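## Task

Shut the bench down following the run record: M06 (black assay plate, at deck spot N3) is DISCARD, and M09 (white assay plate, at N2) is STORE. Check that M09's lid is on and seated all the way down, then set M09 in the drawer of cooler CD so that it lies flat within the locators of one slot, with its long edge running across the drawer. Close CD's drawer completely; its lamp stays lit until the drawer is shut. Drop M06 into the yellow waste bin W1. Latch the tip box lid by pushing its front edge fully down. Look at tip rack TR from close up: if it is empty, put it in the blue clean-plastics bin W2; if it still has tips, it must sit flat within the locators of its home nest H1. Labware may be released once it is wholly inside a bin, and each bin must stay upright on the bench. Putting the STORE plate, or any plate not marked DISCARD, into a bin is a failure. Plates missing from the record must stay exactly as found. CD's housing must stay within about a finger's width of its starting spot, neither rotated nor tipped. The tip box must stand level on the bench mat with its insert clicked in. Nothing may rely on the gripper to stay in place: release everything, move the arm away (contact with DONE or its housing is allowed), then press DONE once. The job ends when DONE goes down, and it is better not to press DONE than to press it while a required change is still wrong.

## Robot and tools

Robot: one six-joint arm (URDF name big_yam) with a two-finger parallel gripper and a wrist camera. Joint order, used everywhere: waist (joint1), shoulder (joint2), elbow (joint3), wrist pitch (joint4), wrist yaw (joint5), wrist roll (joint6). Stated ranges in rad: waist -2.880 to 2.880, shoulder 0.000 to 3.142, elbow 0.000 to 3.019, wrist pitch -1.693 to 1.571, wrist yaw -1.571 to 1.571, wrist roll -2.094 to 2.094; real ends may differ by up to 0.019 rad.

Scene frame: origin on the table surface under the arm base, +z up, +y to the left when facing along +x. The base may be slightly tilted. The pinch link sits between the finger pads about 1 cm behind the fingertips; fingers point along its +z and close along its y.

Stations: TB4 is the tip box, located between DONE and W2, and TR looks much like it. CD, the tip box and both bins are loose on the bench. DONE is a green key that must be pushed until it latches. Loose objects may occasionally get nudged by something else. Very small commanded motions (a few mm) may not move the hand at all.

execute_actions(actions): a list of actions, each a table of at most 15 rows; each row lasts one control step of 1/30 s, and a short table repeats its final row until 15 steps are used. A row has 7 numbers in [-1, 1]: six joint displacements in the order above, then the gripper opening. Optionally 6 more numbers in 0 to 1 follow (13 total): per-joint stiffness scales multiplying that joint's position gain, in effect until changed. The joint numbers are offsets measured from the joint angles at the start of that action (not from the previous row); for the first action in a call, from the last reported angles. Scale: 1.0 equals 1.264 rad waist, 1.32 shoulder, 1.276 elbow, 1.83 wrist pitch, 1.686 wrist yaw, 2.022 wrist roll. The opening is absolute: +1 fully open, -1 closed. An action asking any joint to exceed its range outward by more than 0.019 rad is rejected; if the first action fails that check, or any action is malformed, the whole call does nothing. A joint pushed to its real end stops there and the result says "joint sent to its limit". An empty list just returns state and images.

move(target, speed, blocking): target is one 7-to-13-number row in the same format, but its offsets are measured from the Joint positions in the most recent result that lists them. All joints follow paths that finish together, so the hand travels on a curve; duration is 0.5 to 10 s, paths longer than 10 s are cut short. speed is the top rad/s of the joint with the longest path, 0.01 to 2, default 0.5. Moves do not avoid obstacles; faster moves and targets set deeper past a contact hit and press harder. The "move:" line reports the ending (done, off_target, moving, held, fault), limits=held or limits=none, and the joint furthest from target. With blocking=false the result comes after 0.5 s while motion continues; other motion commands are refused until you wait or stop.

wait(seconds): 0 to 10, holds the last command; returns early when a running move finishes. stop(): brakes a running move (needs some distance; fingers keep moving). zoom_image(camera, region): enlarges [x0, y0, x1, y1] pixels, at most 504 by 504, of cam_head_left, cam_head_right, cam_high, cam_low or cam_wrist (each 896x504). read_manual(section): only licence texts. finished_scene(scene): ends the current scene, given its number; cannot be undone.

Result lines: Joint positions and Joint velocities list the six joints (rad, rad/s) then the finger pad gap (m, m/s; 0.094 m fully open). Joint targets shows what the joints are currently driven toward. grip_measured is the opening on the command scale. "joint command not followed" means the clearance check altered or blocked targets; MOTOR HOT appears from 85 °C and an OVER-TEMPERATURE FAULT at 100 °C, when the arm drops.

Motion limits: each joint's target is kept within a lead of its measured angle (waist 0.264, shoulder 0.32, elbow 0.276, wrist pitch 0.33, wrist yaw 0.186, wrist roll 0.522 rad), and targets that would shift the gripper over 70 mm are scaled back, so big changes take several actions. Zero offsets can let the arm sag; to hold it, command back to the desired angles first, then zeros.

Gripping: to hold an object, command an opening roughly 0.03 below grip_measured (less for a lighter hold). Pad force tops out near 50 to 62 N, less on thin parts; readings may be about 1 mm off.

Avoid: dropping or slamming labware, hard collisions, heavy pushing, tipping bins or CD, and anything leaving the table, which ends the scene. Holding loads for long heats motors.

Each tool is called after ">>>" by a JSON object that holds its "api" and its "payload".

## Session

>>> {"api": "execute_actions", "payload": {"actions": []}}

Scene clock: 0.00 s.
grip_measured=+1.000
Joint names: [waist, shoulder, elbow, wrist pitch, wrist yaw, wrist roll]
Joint positions: [-1.452  1.617  1.035 -0.951 -0.283 -1.357  0.094]
Joint velocities: [-0.005 -0.015 -0.007 -0.017  0.037 -0.081  0.   ]
Joint targets: [-1.451 1.625 1.049 -0.951 -0.283 -1.357]
Joint stiffness scale: [1. 1. 1. 1. 1. 1.]

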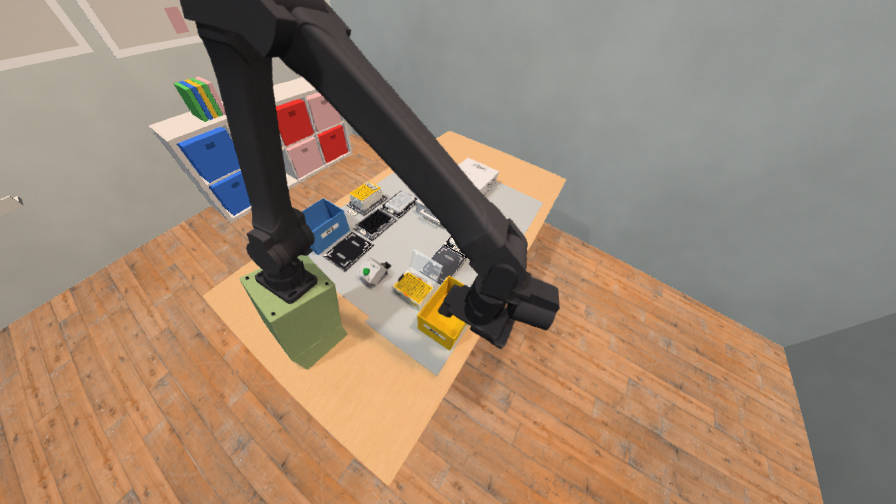

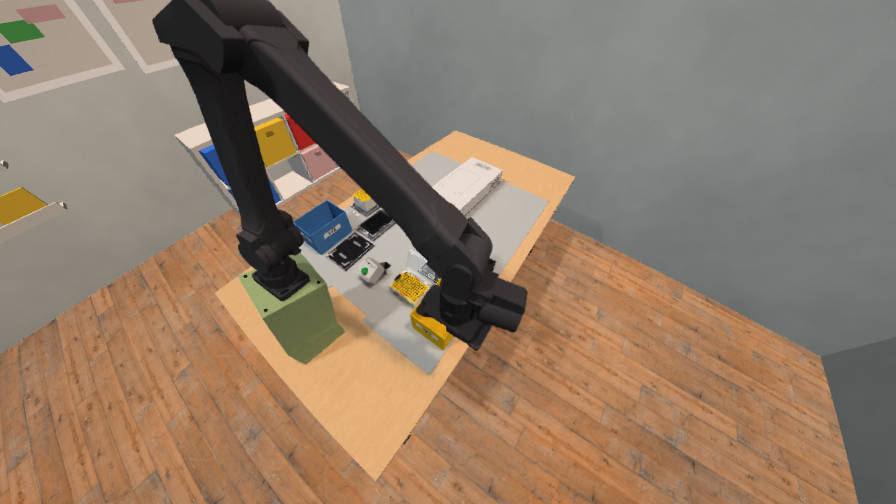

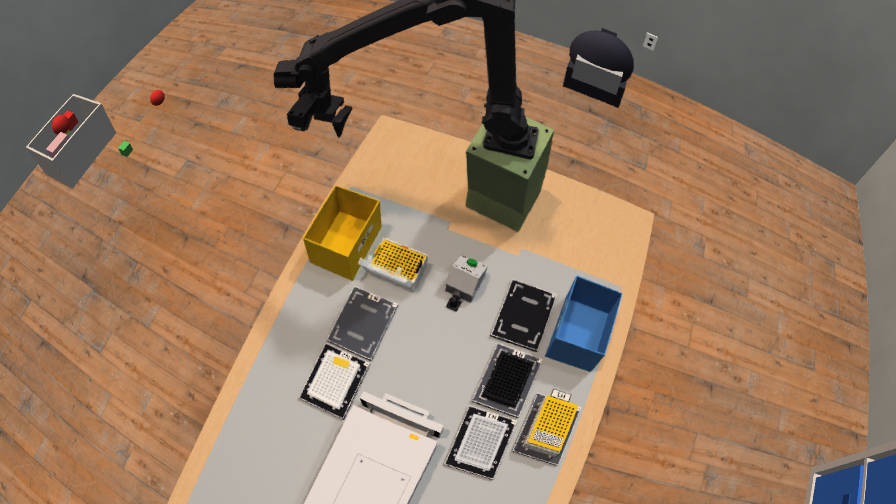

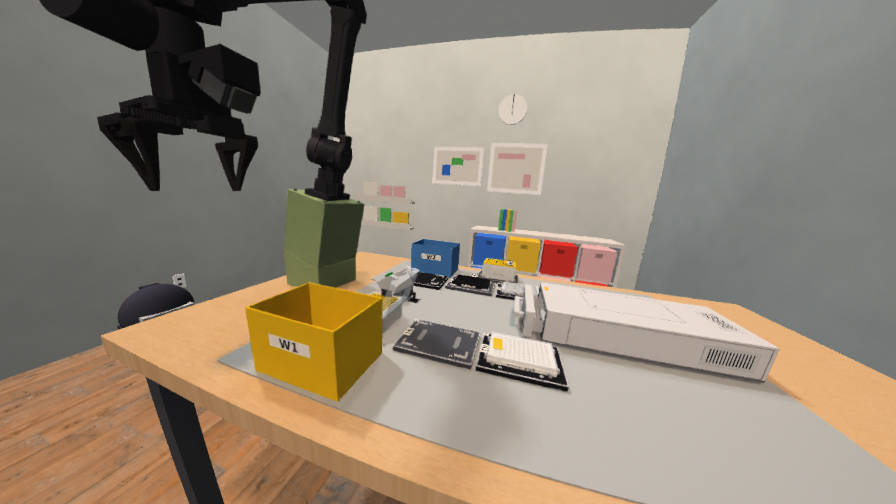

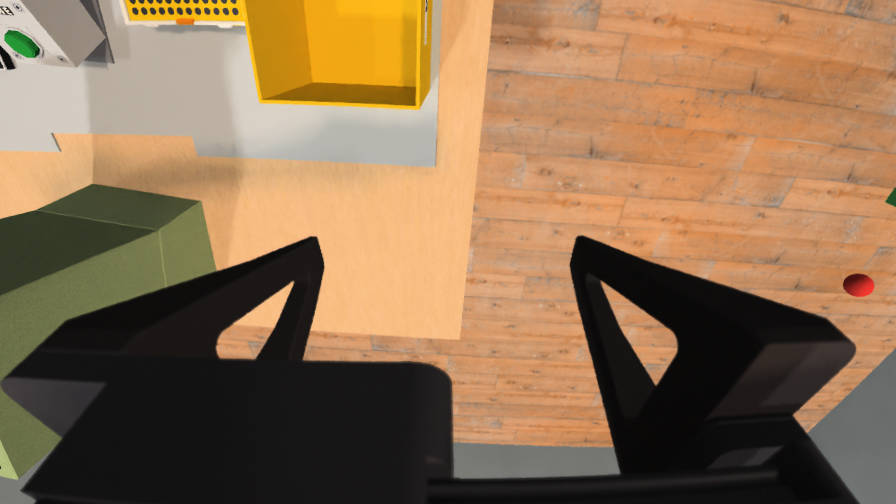

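>>> {"api": "zoom_image", "payload": {"camera": "cam_high", "region": [280,220,640,500]}}

>>> {"api": "zoom_image", "payload": {"camera": "cam_low", "region": [370,240,620,400]}}

Region (280, 220, 640, 500) of cam_high's 896x504 image, scaled by 1.400, with more detail than that image has.

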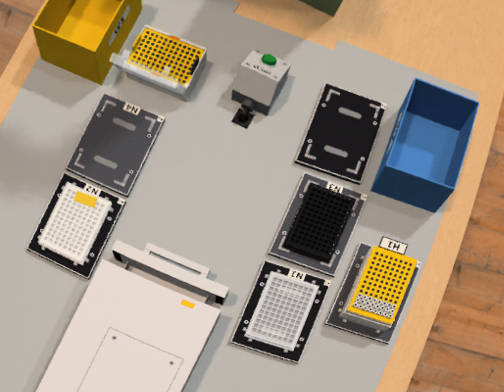

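Region (370, 240, 620, 400) of cam_low's 896x504 image, scaled by 2.016, with more detail than that image has; it fills the top 323 rows of this view, and the rest is white.

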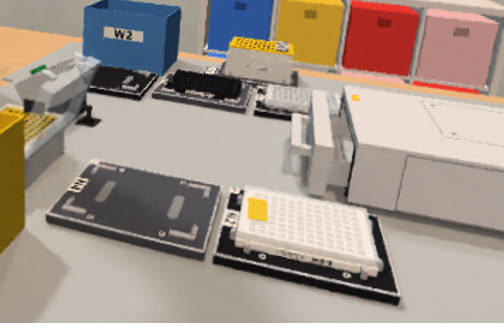

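>>> {"api": "move", "payload": {"target": [0.975,0.426,0.466,0.074,0.15,-0.225,-0.2], "speed": 0.6}}

Scene clock: 16.90 s.
grip_measured=-0.197
Joint names: [waist, shoulder, elbow, wrist pitch, wrist yaw, wrist roll]
Joint positions: [-0.216  2.151  1.597 -0.829 -0.033 -1.798  0.038]
Joint velocities: [ 0.005 -0.024 -0.017 -0.007  0.007 -0.037  0.001]
Joint targets: [-0.220 2.180 1.630 -0.816 -0.030 -1.812]
Joint stiffness scale: [1. 1. 1. 1. 1. 1.]
move: off_target; limits=none; farthest joint: the elbow, 0.032 radians from its target (0.595 radians at the start)

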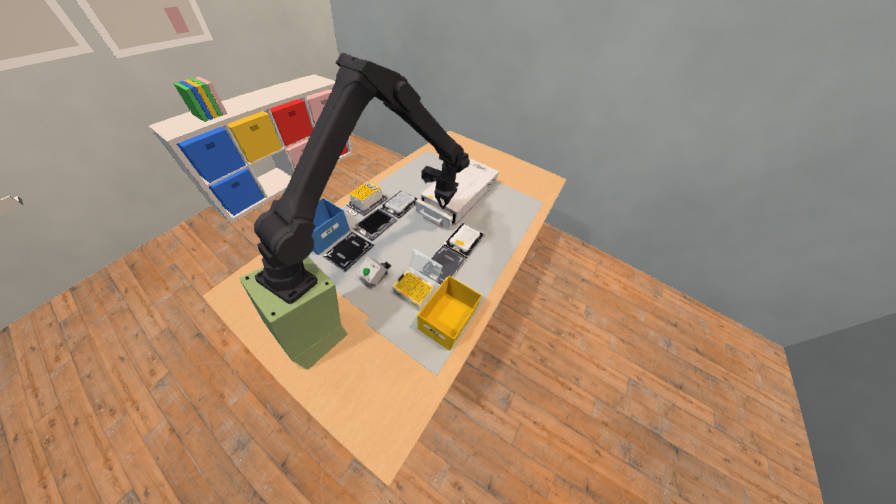

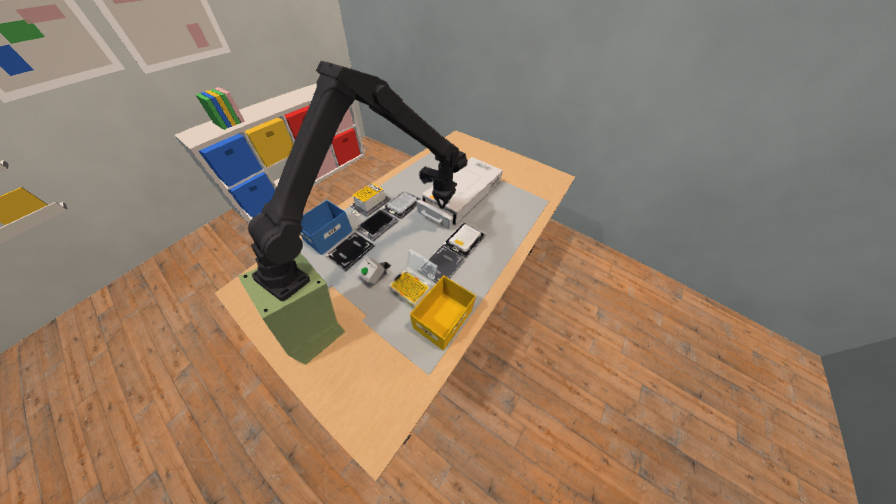

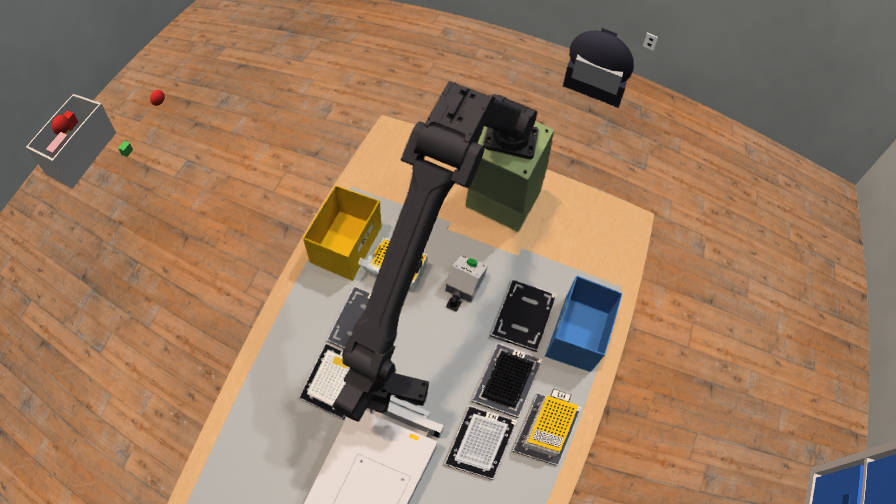

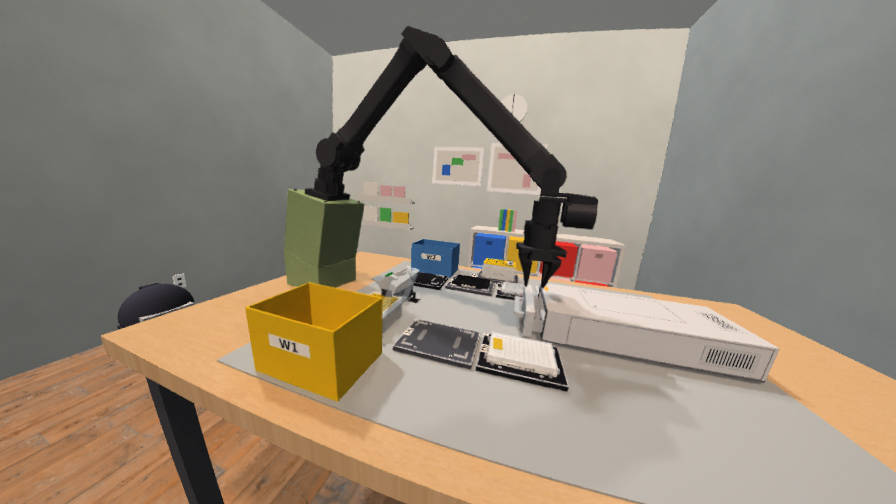

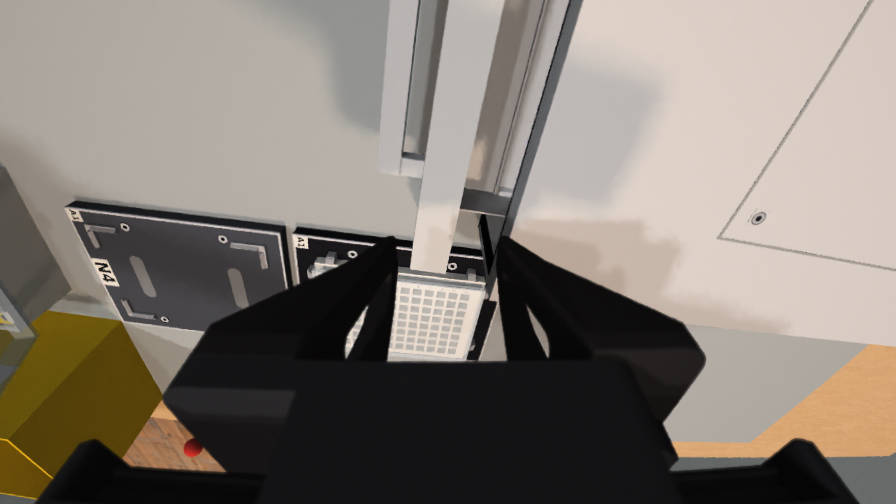

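>>> {"api": "move", "payload": {"target": [0.043,0.066,0.02,0.042,0,0.105,-0.35], "speed": 0.2}}

Scene clock: 29.23 s.
grip_measured=-0.347
Joint names: [waist, shoulder, elbow, wrist pitch, wrist yaw, wrist roll]
Joint positions: [-0.169  2.206  1.597 -0.769 -0.033 -1.6    0.031]
Joint velocities: [-0.015 -0.024  0.007  0.027  0.037  0.081 -0.   ]
Joint targets: [-0.161 2.238 1.623 -0.752 -0.033 -1.585]
Joint stiffness scale: [1. 1. 1. 1. 1. 1.]
move: off_target; limits=none; farthest joint: the shoulder, 0.032 radians from its target (0.087 radians at the start)

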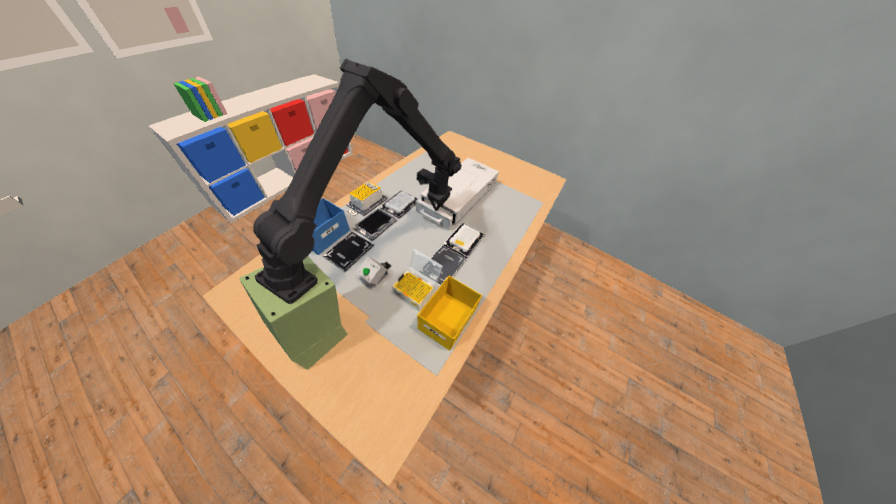

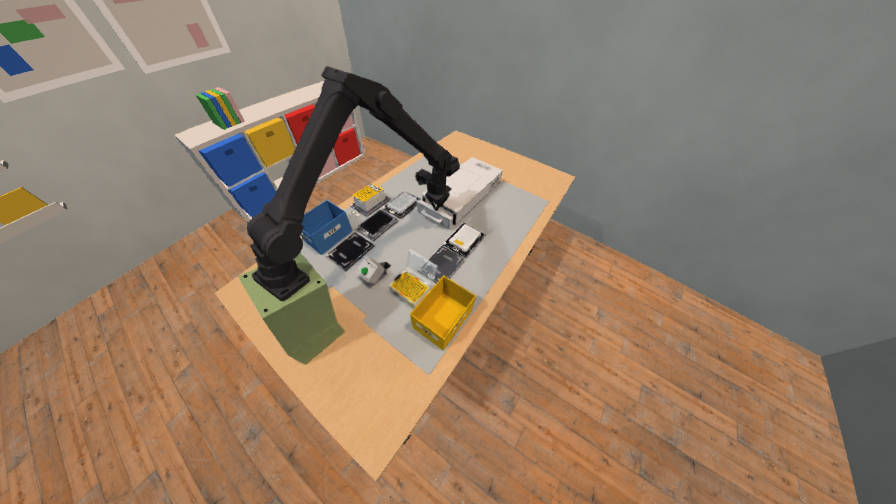

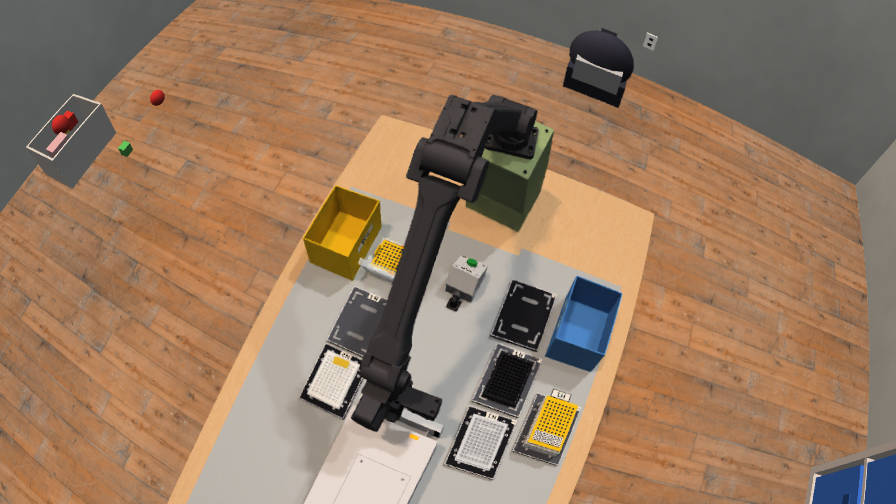

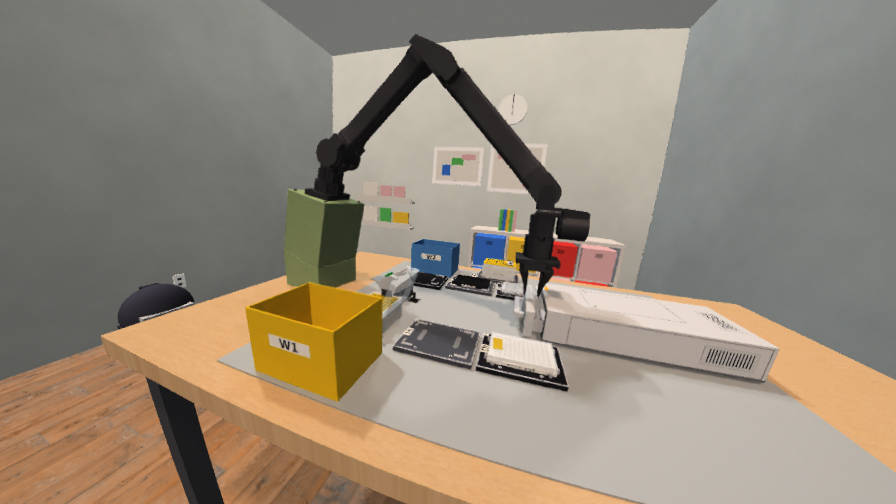

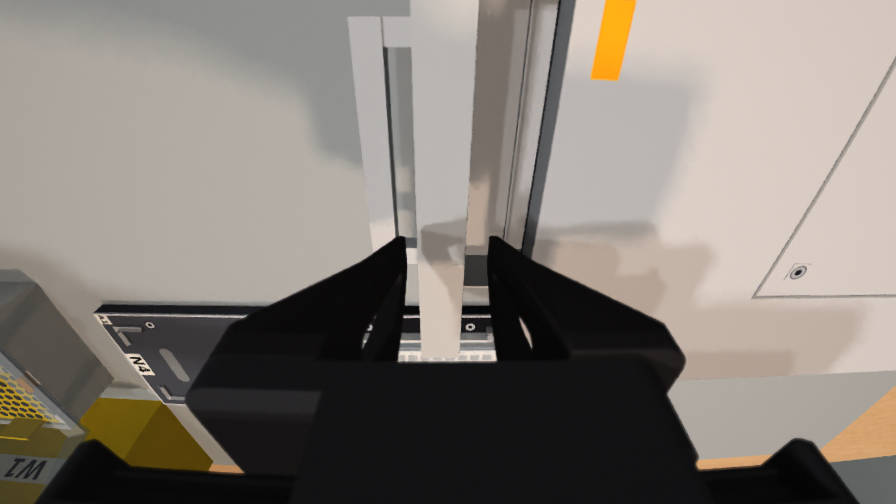

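>>> {"api": "move", "payload": {"target": [0.006,0.054,0.02,0.031,0,0.007,-0.4], "speed": 0.1}}

Scene clock: 34.80 s.
grip_measured=-0.397
Joint names: [waist, shoulder, elbow, wrist pitch, wrist yaw, wrist roll]
Joint positions: [-0.169  2.25   1.597 -0.728 -0.033 -1.6    0.028]
Joint velocities: [-0.005 -0.015  0.002  0.012  0.022  0.081 -0.002]
Joint targets: [-0.162 2.278 1.623 -0.712 -0.033 -1.586]
Joint stiffness scale: [1. 1. 1. 1. 1. 1.]
move: off_target; limits=none; farthest joint: the shoulder, 0.027 radians from its target (0.071 radians at the start)

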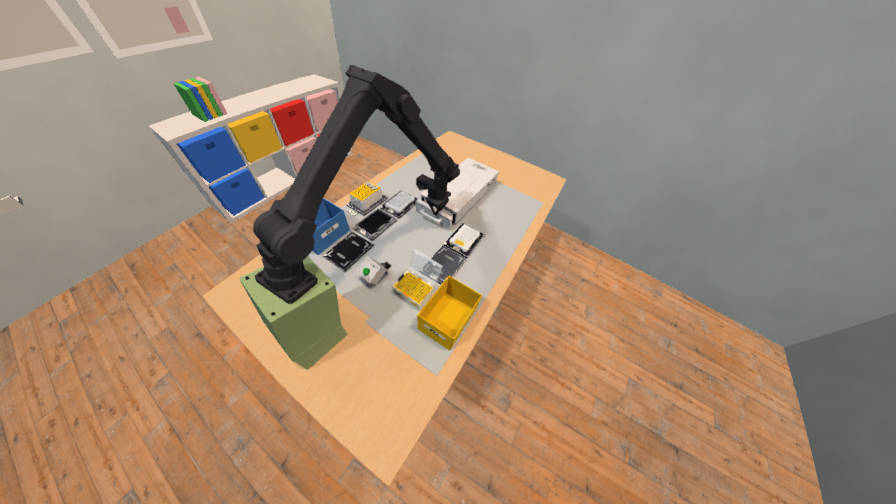

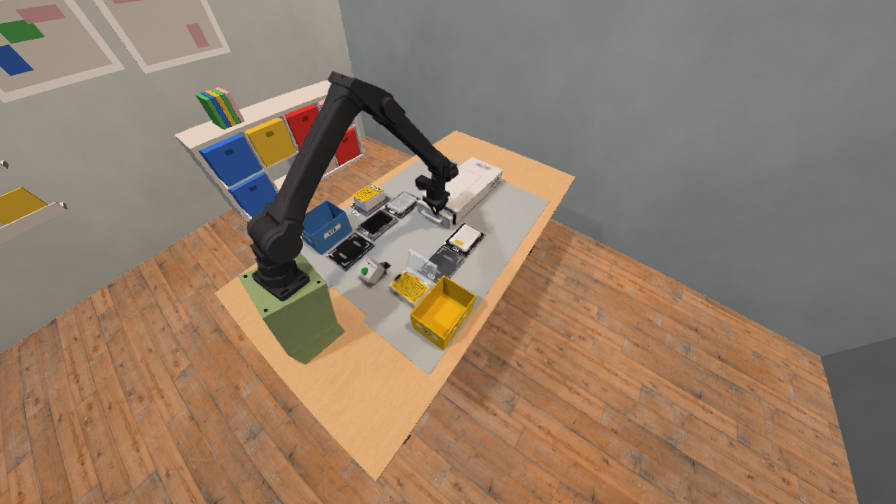

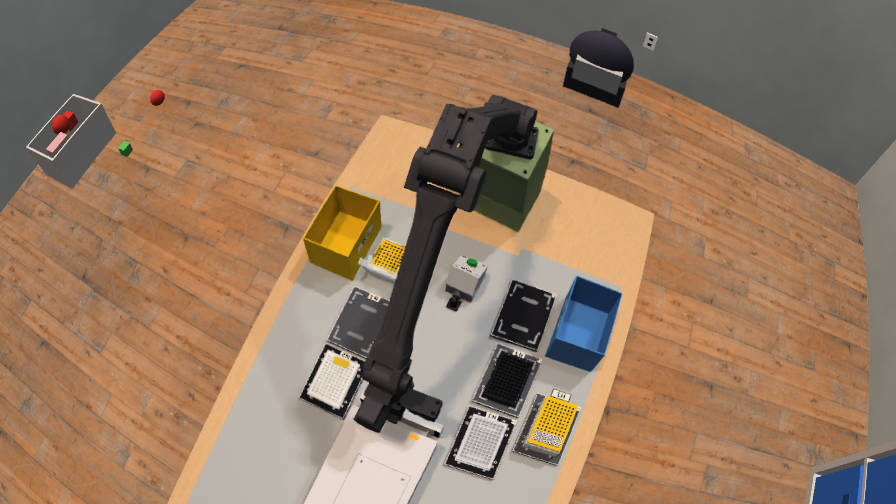

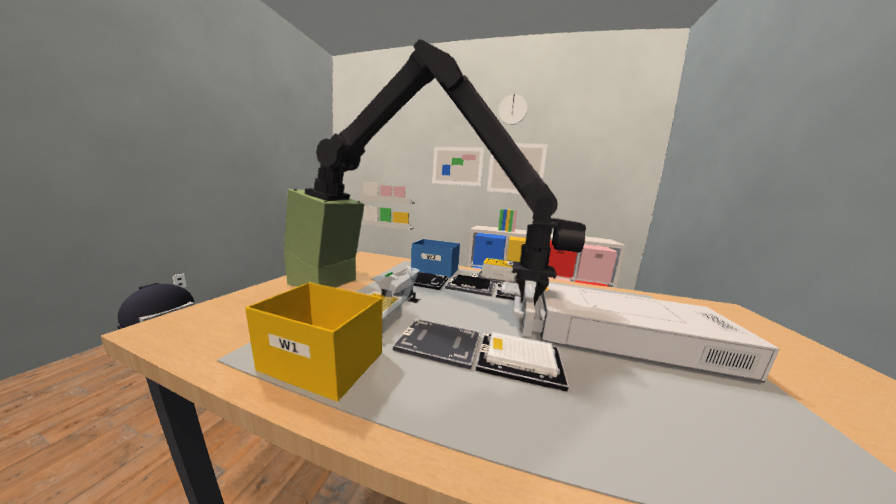

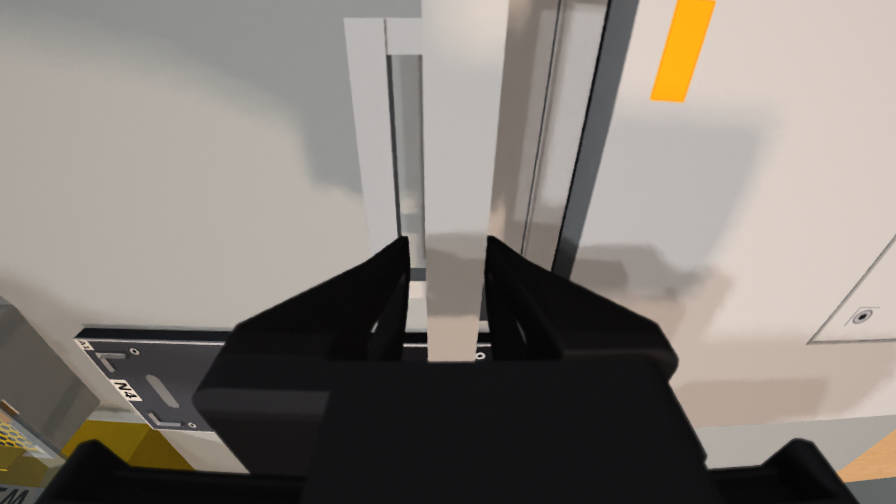

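>>> {"api": "move", "payload": {"target": [0,-0.142,-0.37,0.163,0,0.007,-0.4], "speed": 0.15}}

Scene clock: 42.60 s.
grip_measured=-0.397
Joint names: [waist, shoulder, elbow, wrist pitch, wrist yaw, wrist roll]
Joint positions: [-0.169  2.067  1.14  -0.435 -0.032 -1.598  0.028]
Joint velocities: [-0.005 -0.015  0.002 -0.017 -0.022  0.051 -0.   ]
Joint targets: [-0.169 2.063 1.125 -0.430 -0.033 -1.585]
Joint stiffness scale: [1. 1. 1. 1. 1. 1.]
move: done; limits=none; farthest joint: the elbow, 0.015 radians from its target (0.472 radians at the start)

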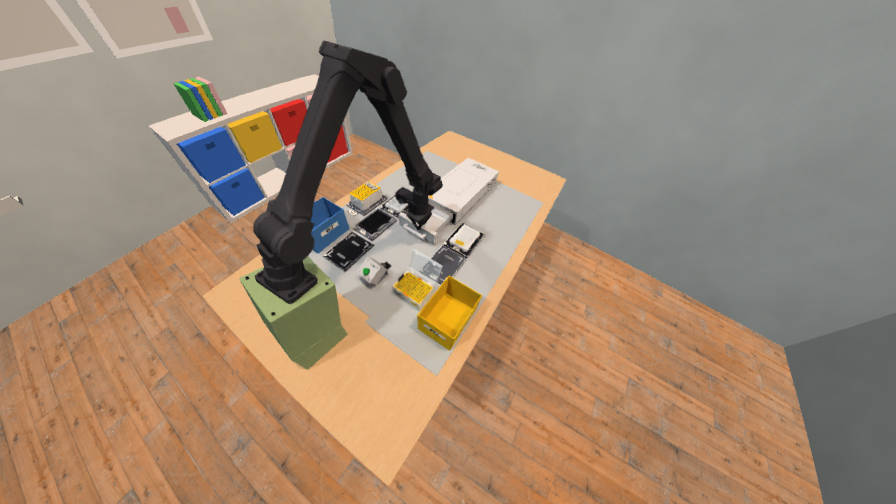

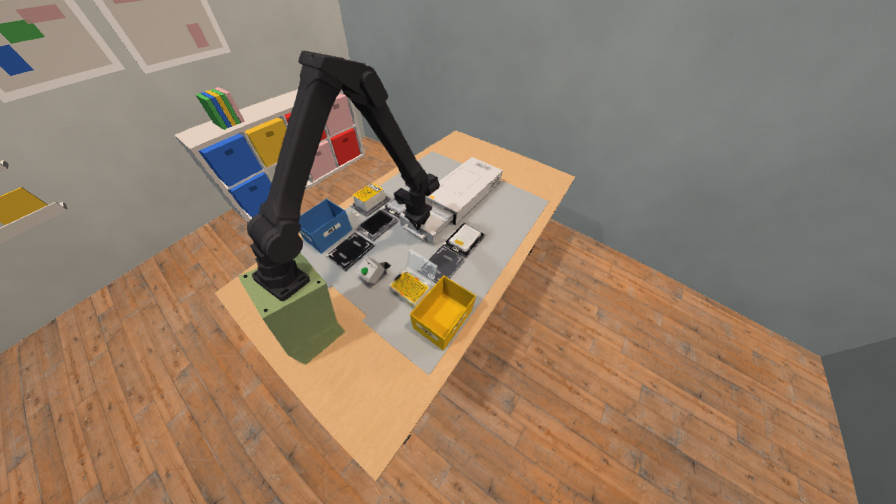

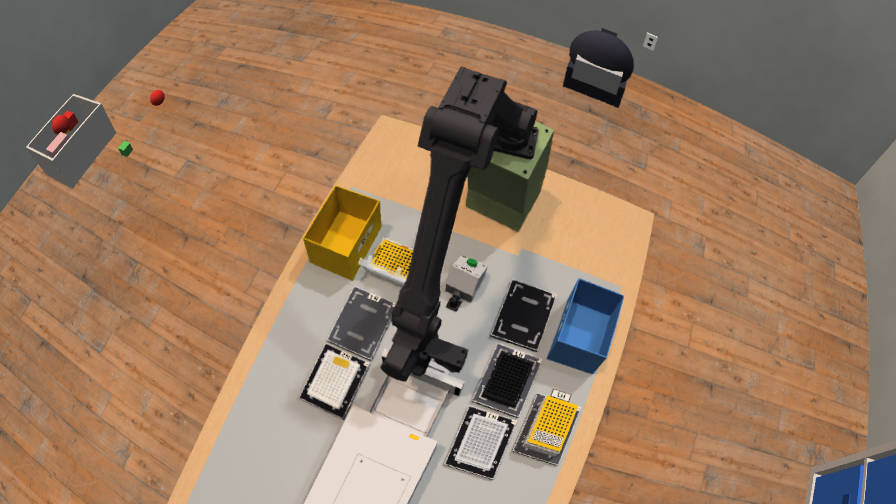

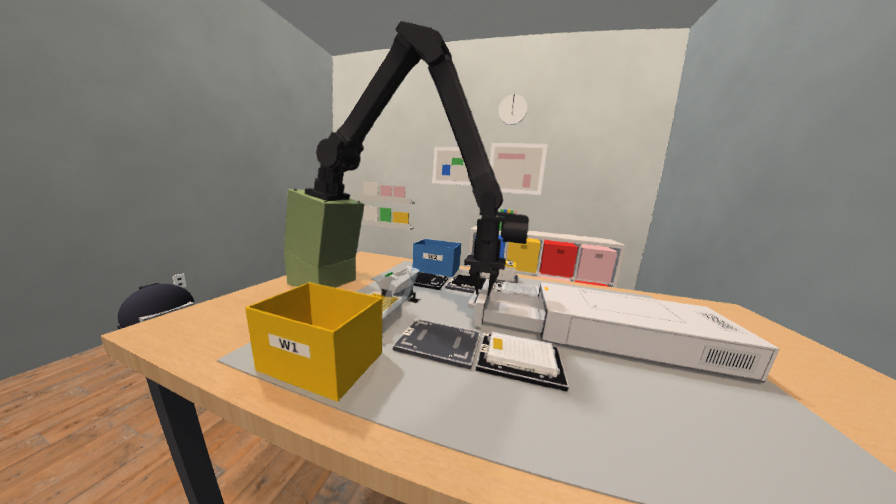

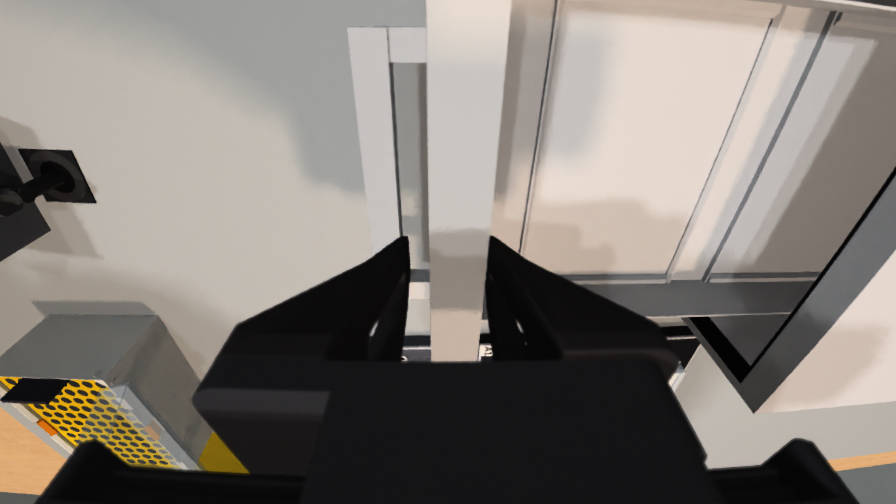

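>>> {"api": "move", "payload": {"target": [0,-0.085,-0.005,-0.064,0,0,-0.3], "speed": 0.25}}

>>> {"api": "move", "payload": {"target": [-0.213,0.255,0.465,-0.15,-0.03,0.672,1], "speed": 0.6}}

Scene clock: 46.93 s.
grip_measured=-0.303
Joint names: [waist, shoulder, elbow, wrist pitch, wrist yaw, wrist roll]
Joint positions: [-0.169  1.949  1.139 -0.536 -0.032 -1.598  0.033]
Joint velocities: [-0.005  0.005 -0.017 -0.032 -0.007 -0.022 -0.001]
Joint targets: [-0.169 1.955 1.134 -0.551 -0.032 -1.598]
Joint stiffness scale: [1. 1. 1. 1. 1. 1.]
move: done; limits=none; farthest joint: the wrist pitch, 0.017 radians from its target (0.118 radians at the start)

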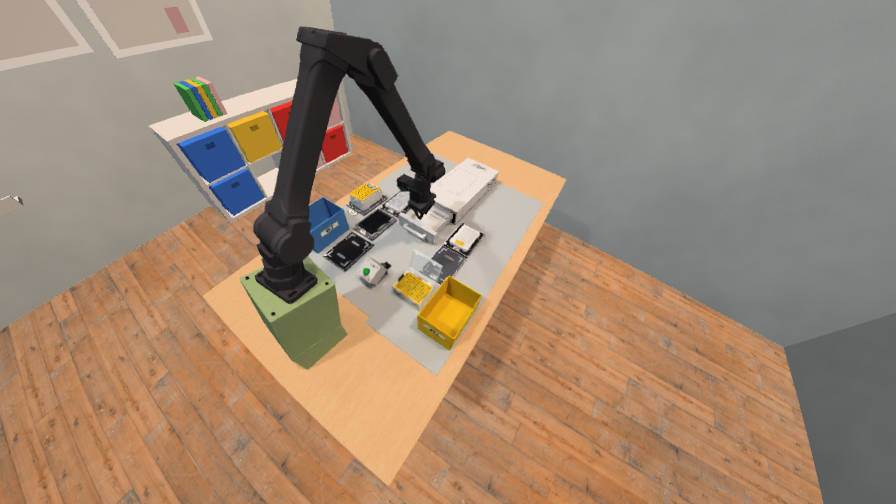

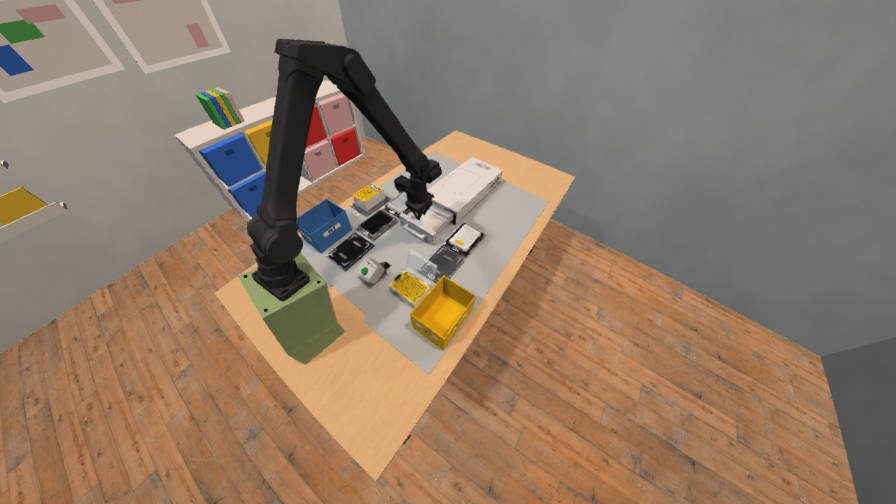

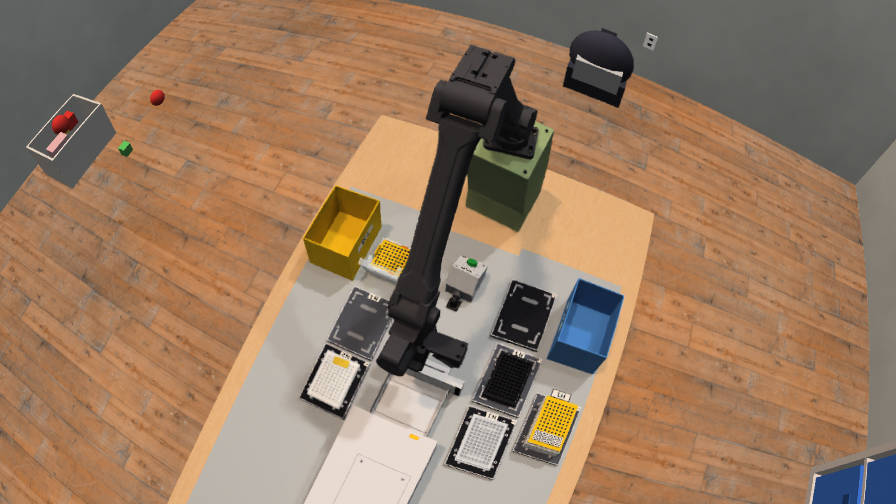

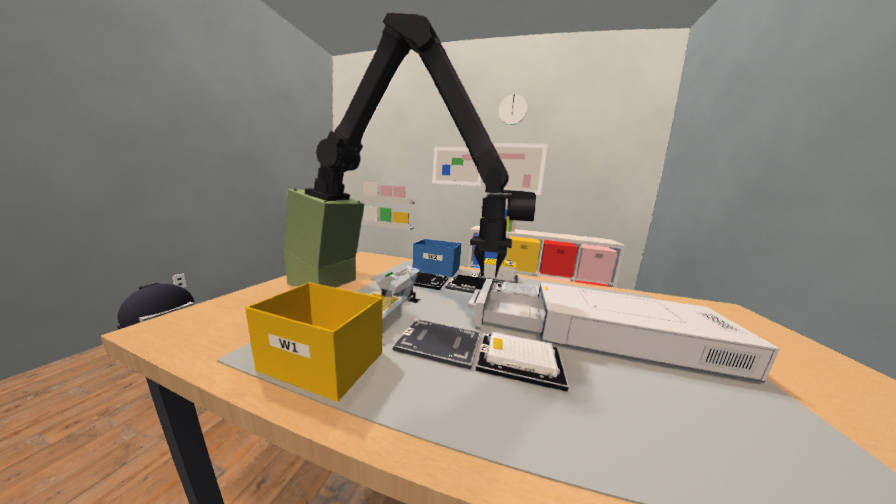

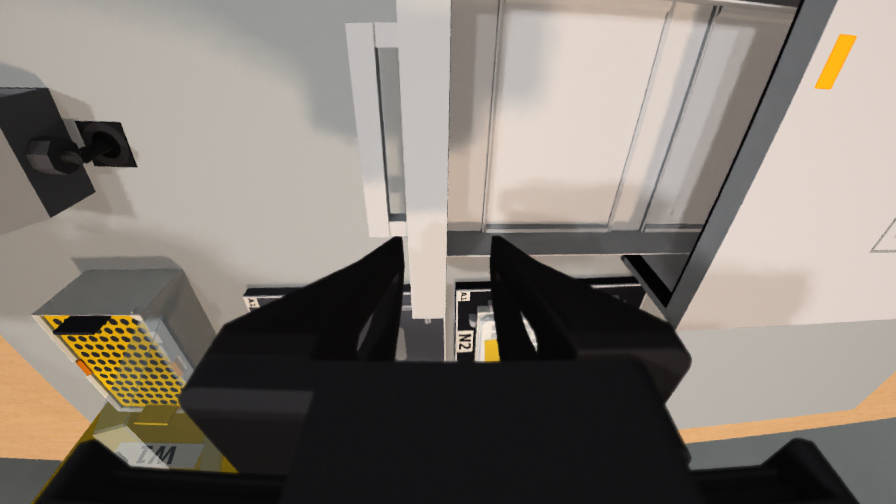

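Scene clock: 50.03 s.
grip_measured=+1.000
Joint names: [waist, shoulder, elbow, wrist pitch, wrist yaw, wrist roll]
Joint positions: [-0.437  2.249  1.699 -0.794 -0.08  -0.253  0.094]
Joint velocities: [ 0.005 -0.005 -0.012 -0.007 -0.081 -0.037  0.   ]
Joint targets: [-0.439 2.285 1.733 -0.810 -0.083 -0.239]
Joint stiffness scale: [1. 1. 1. 1. 1. 1.]
move: off_target; limits=none; farthest joint: the shoulder, 0.036 radians from its target (0.337 radians at the start)

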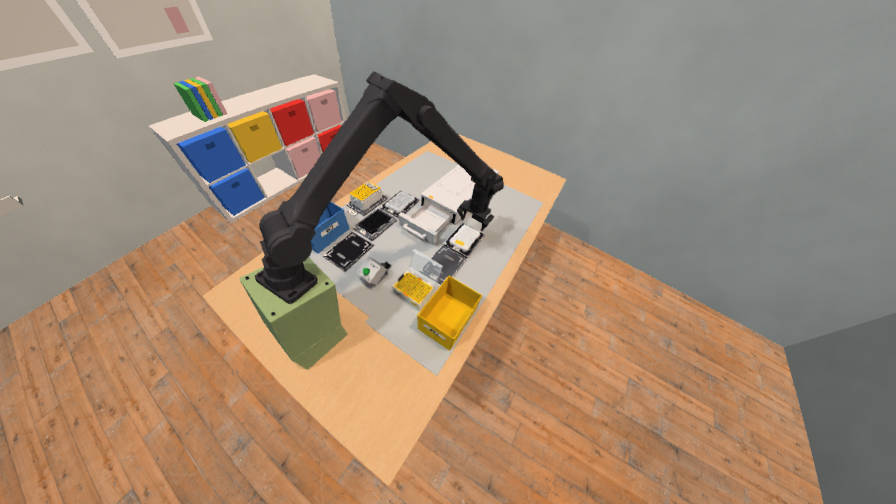

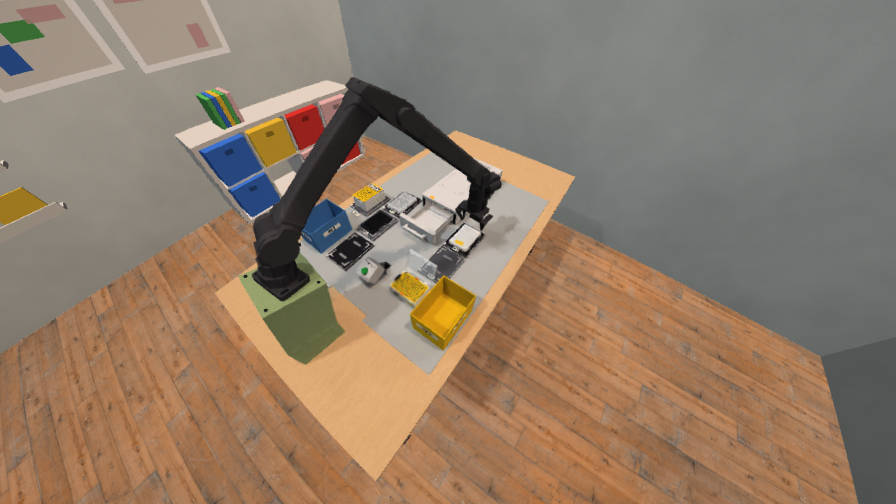

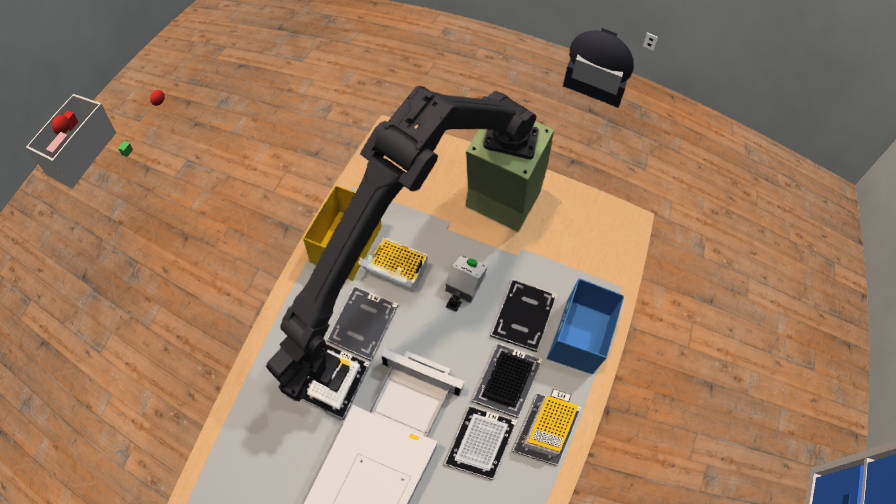

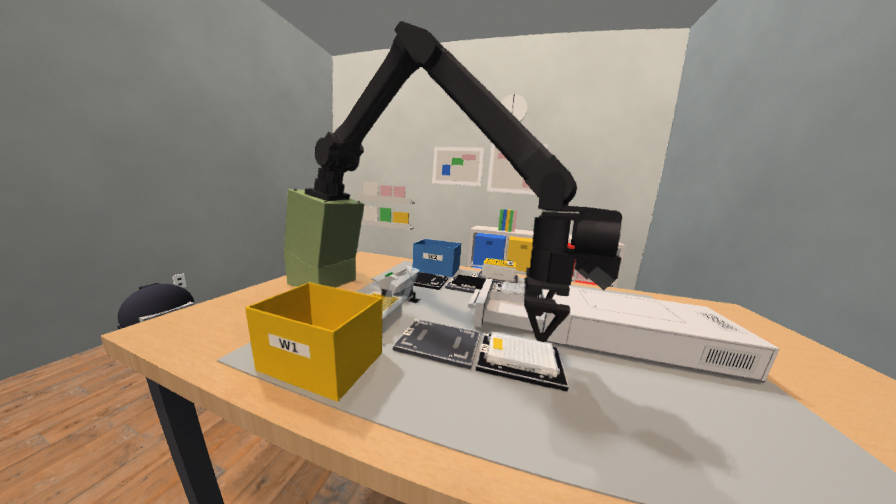

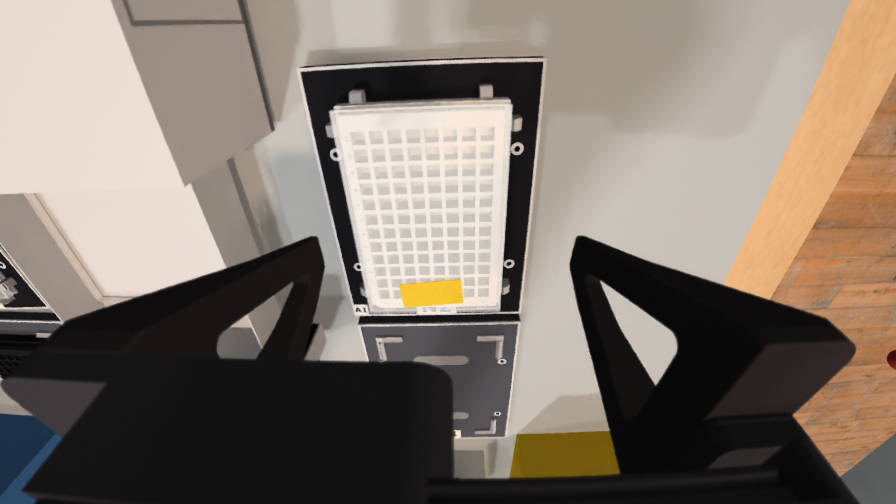

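>>> {"api": "zoom_image", "payload": {"camera": "cam_wrist", "region": [280,40,570,330]}}

>>> {"api": "zoom_image", "payload": {"camera": "cam_low", "region": [465,320,585,400]}}

Region (280, 40, 570, 330) of cam_wrist's 896x504 image, scaled by 1.738, with more detail than that image has.

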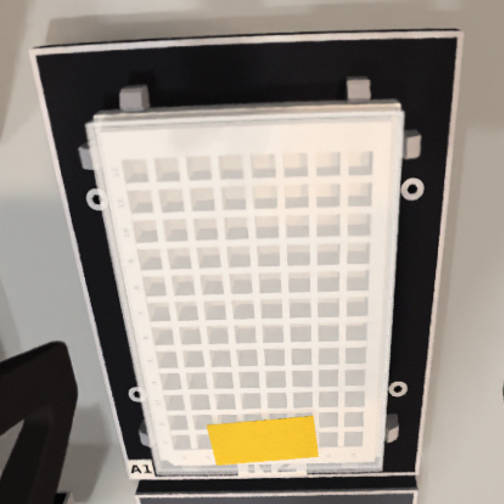

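Region (465, 320, 585, 400) of cam_low's 896x504 image, scaled by 4.200, with more detail than that image has.

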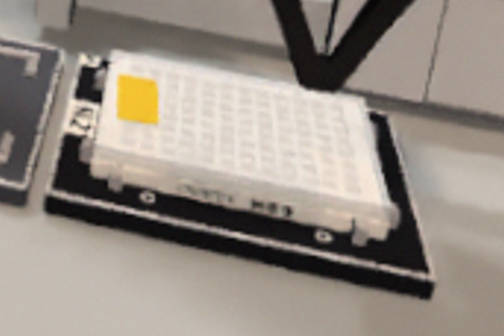

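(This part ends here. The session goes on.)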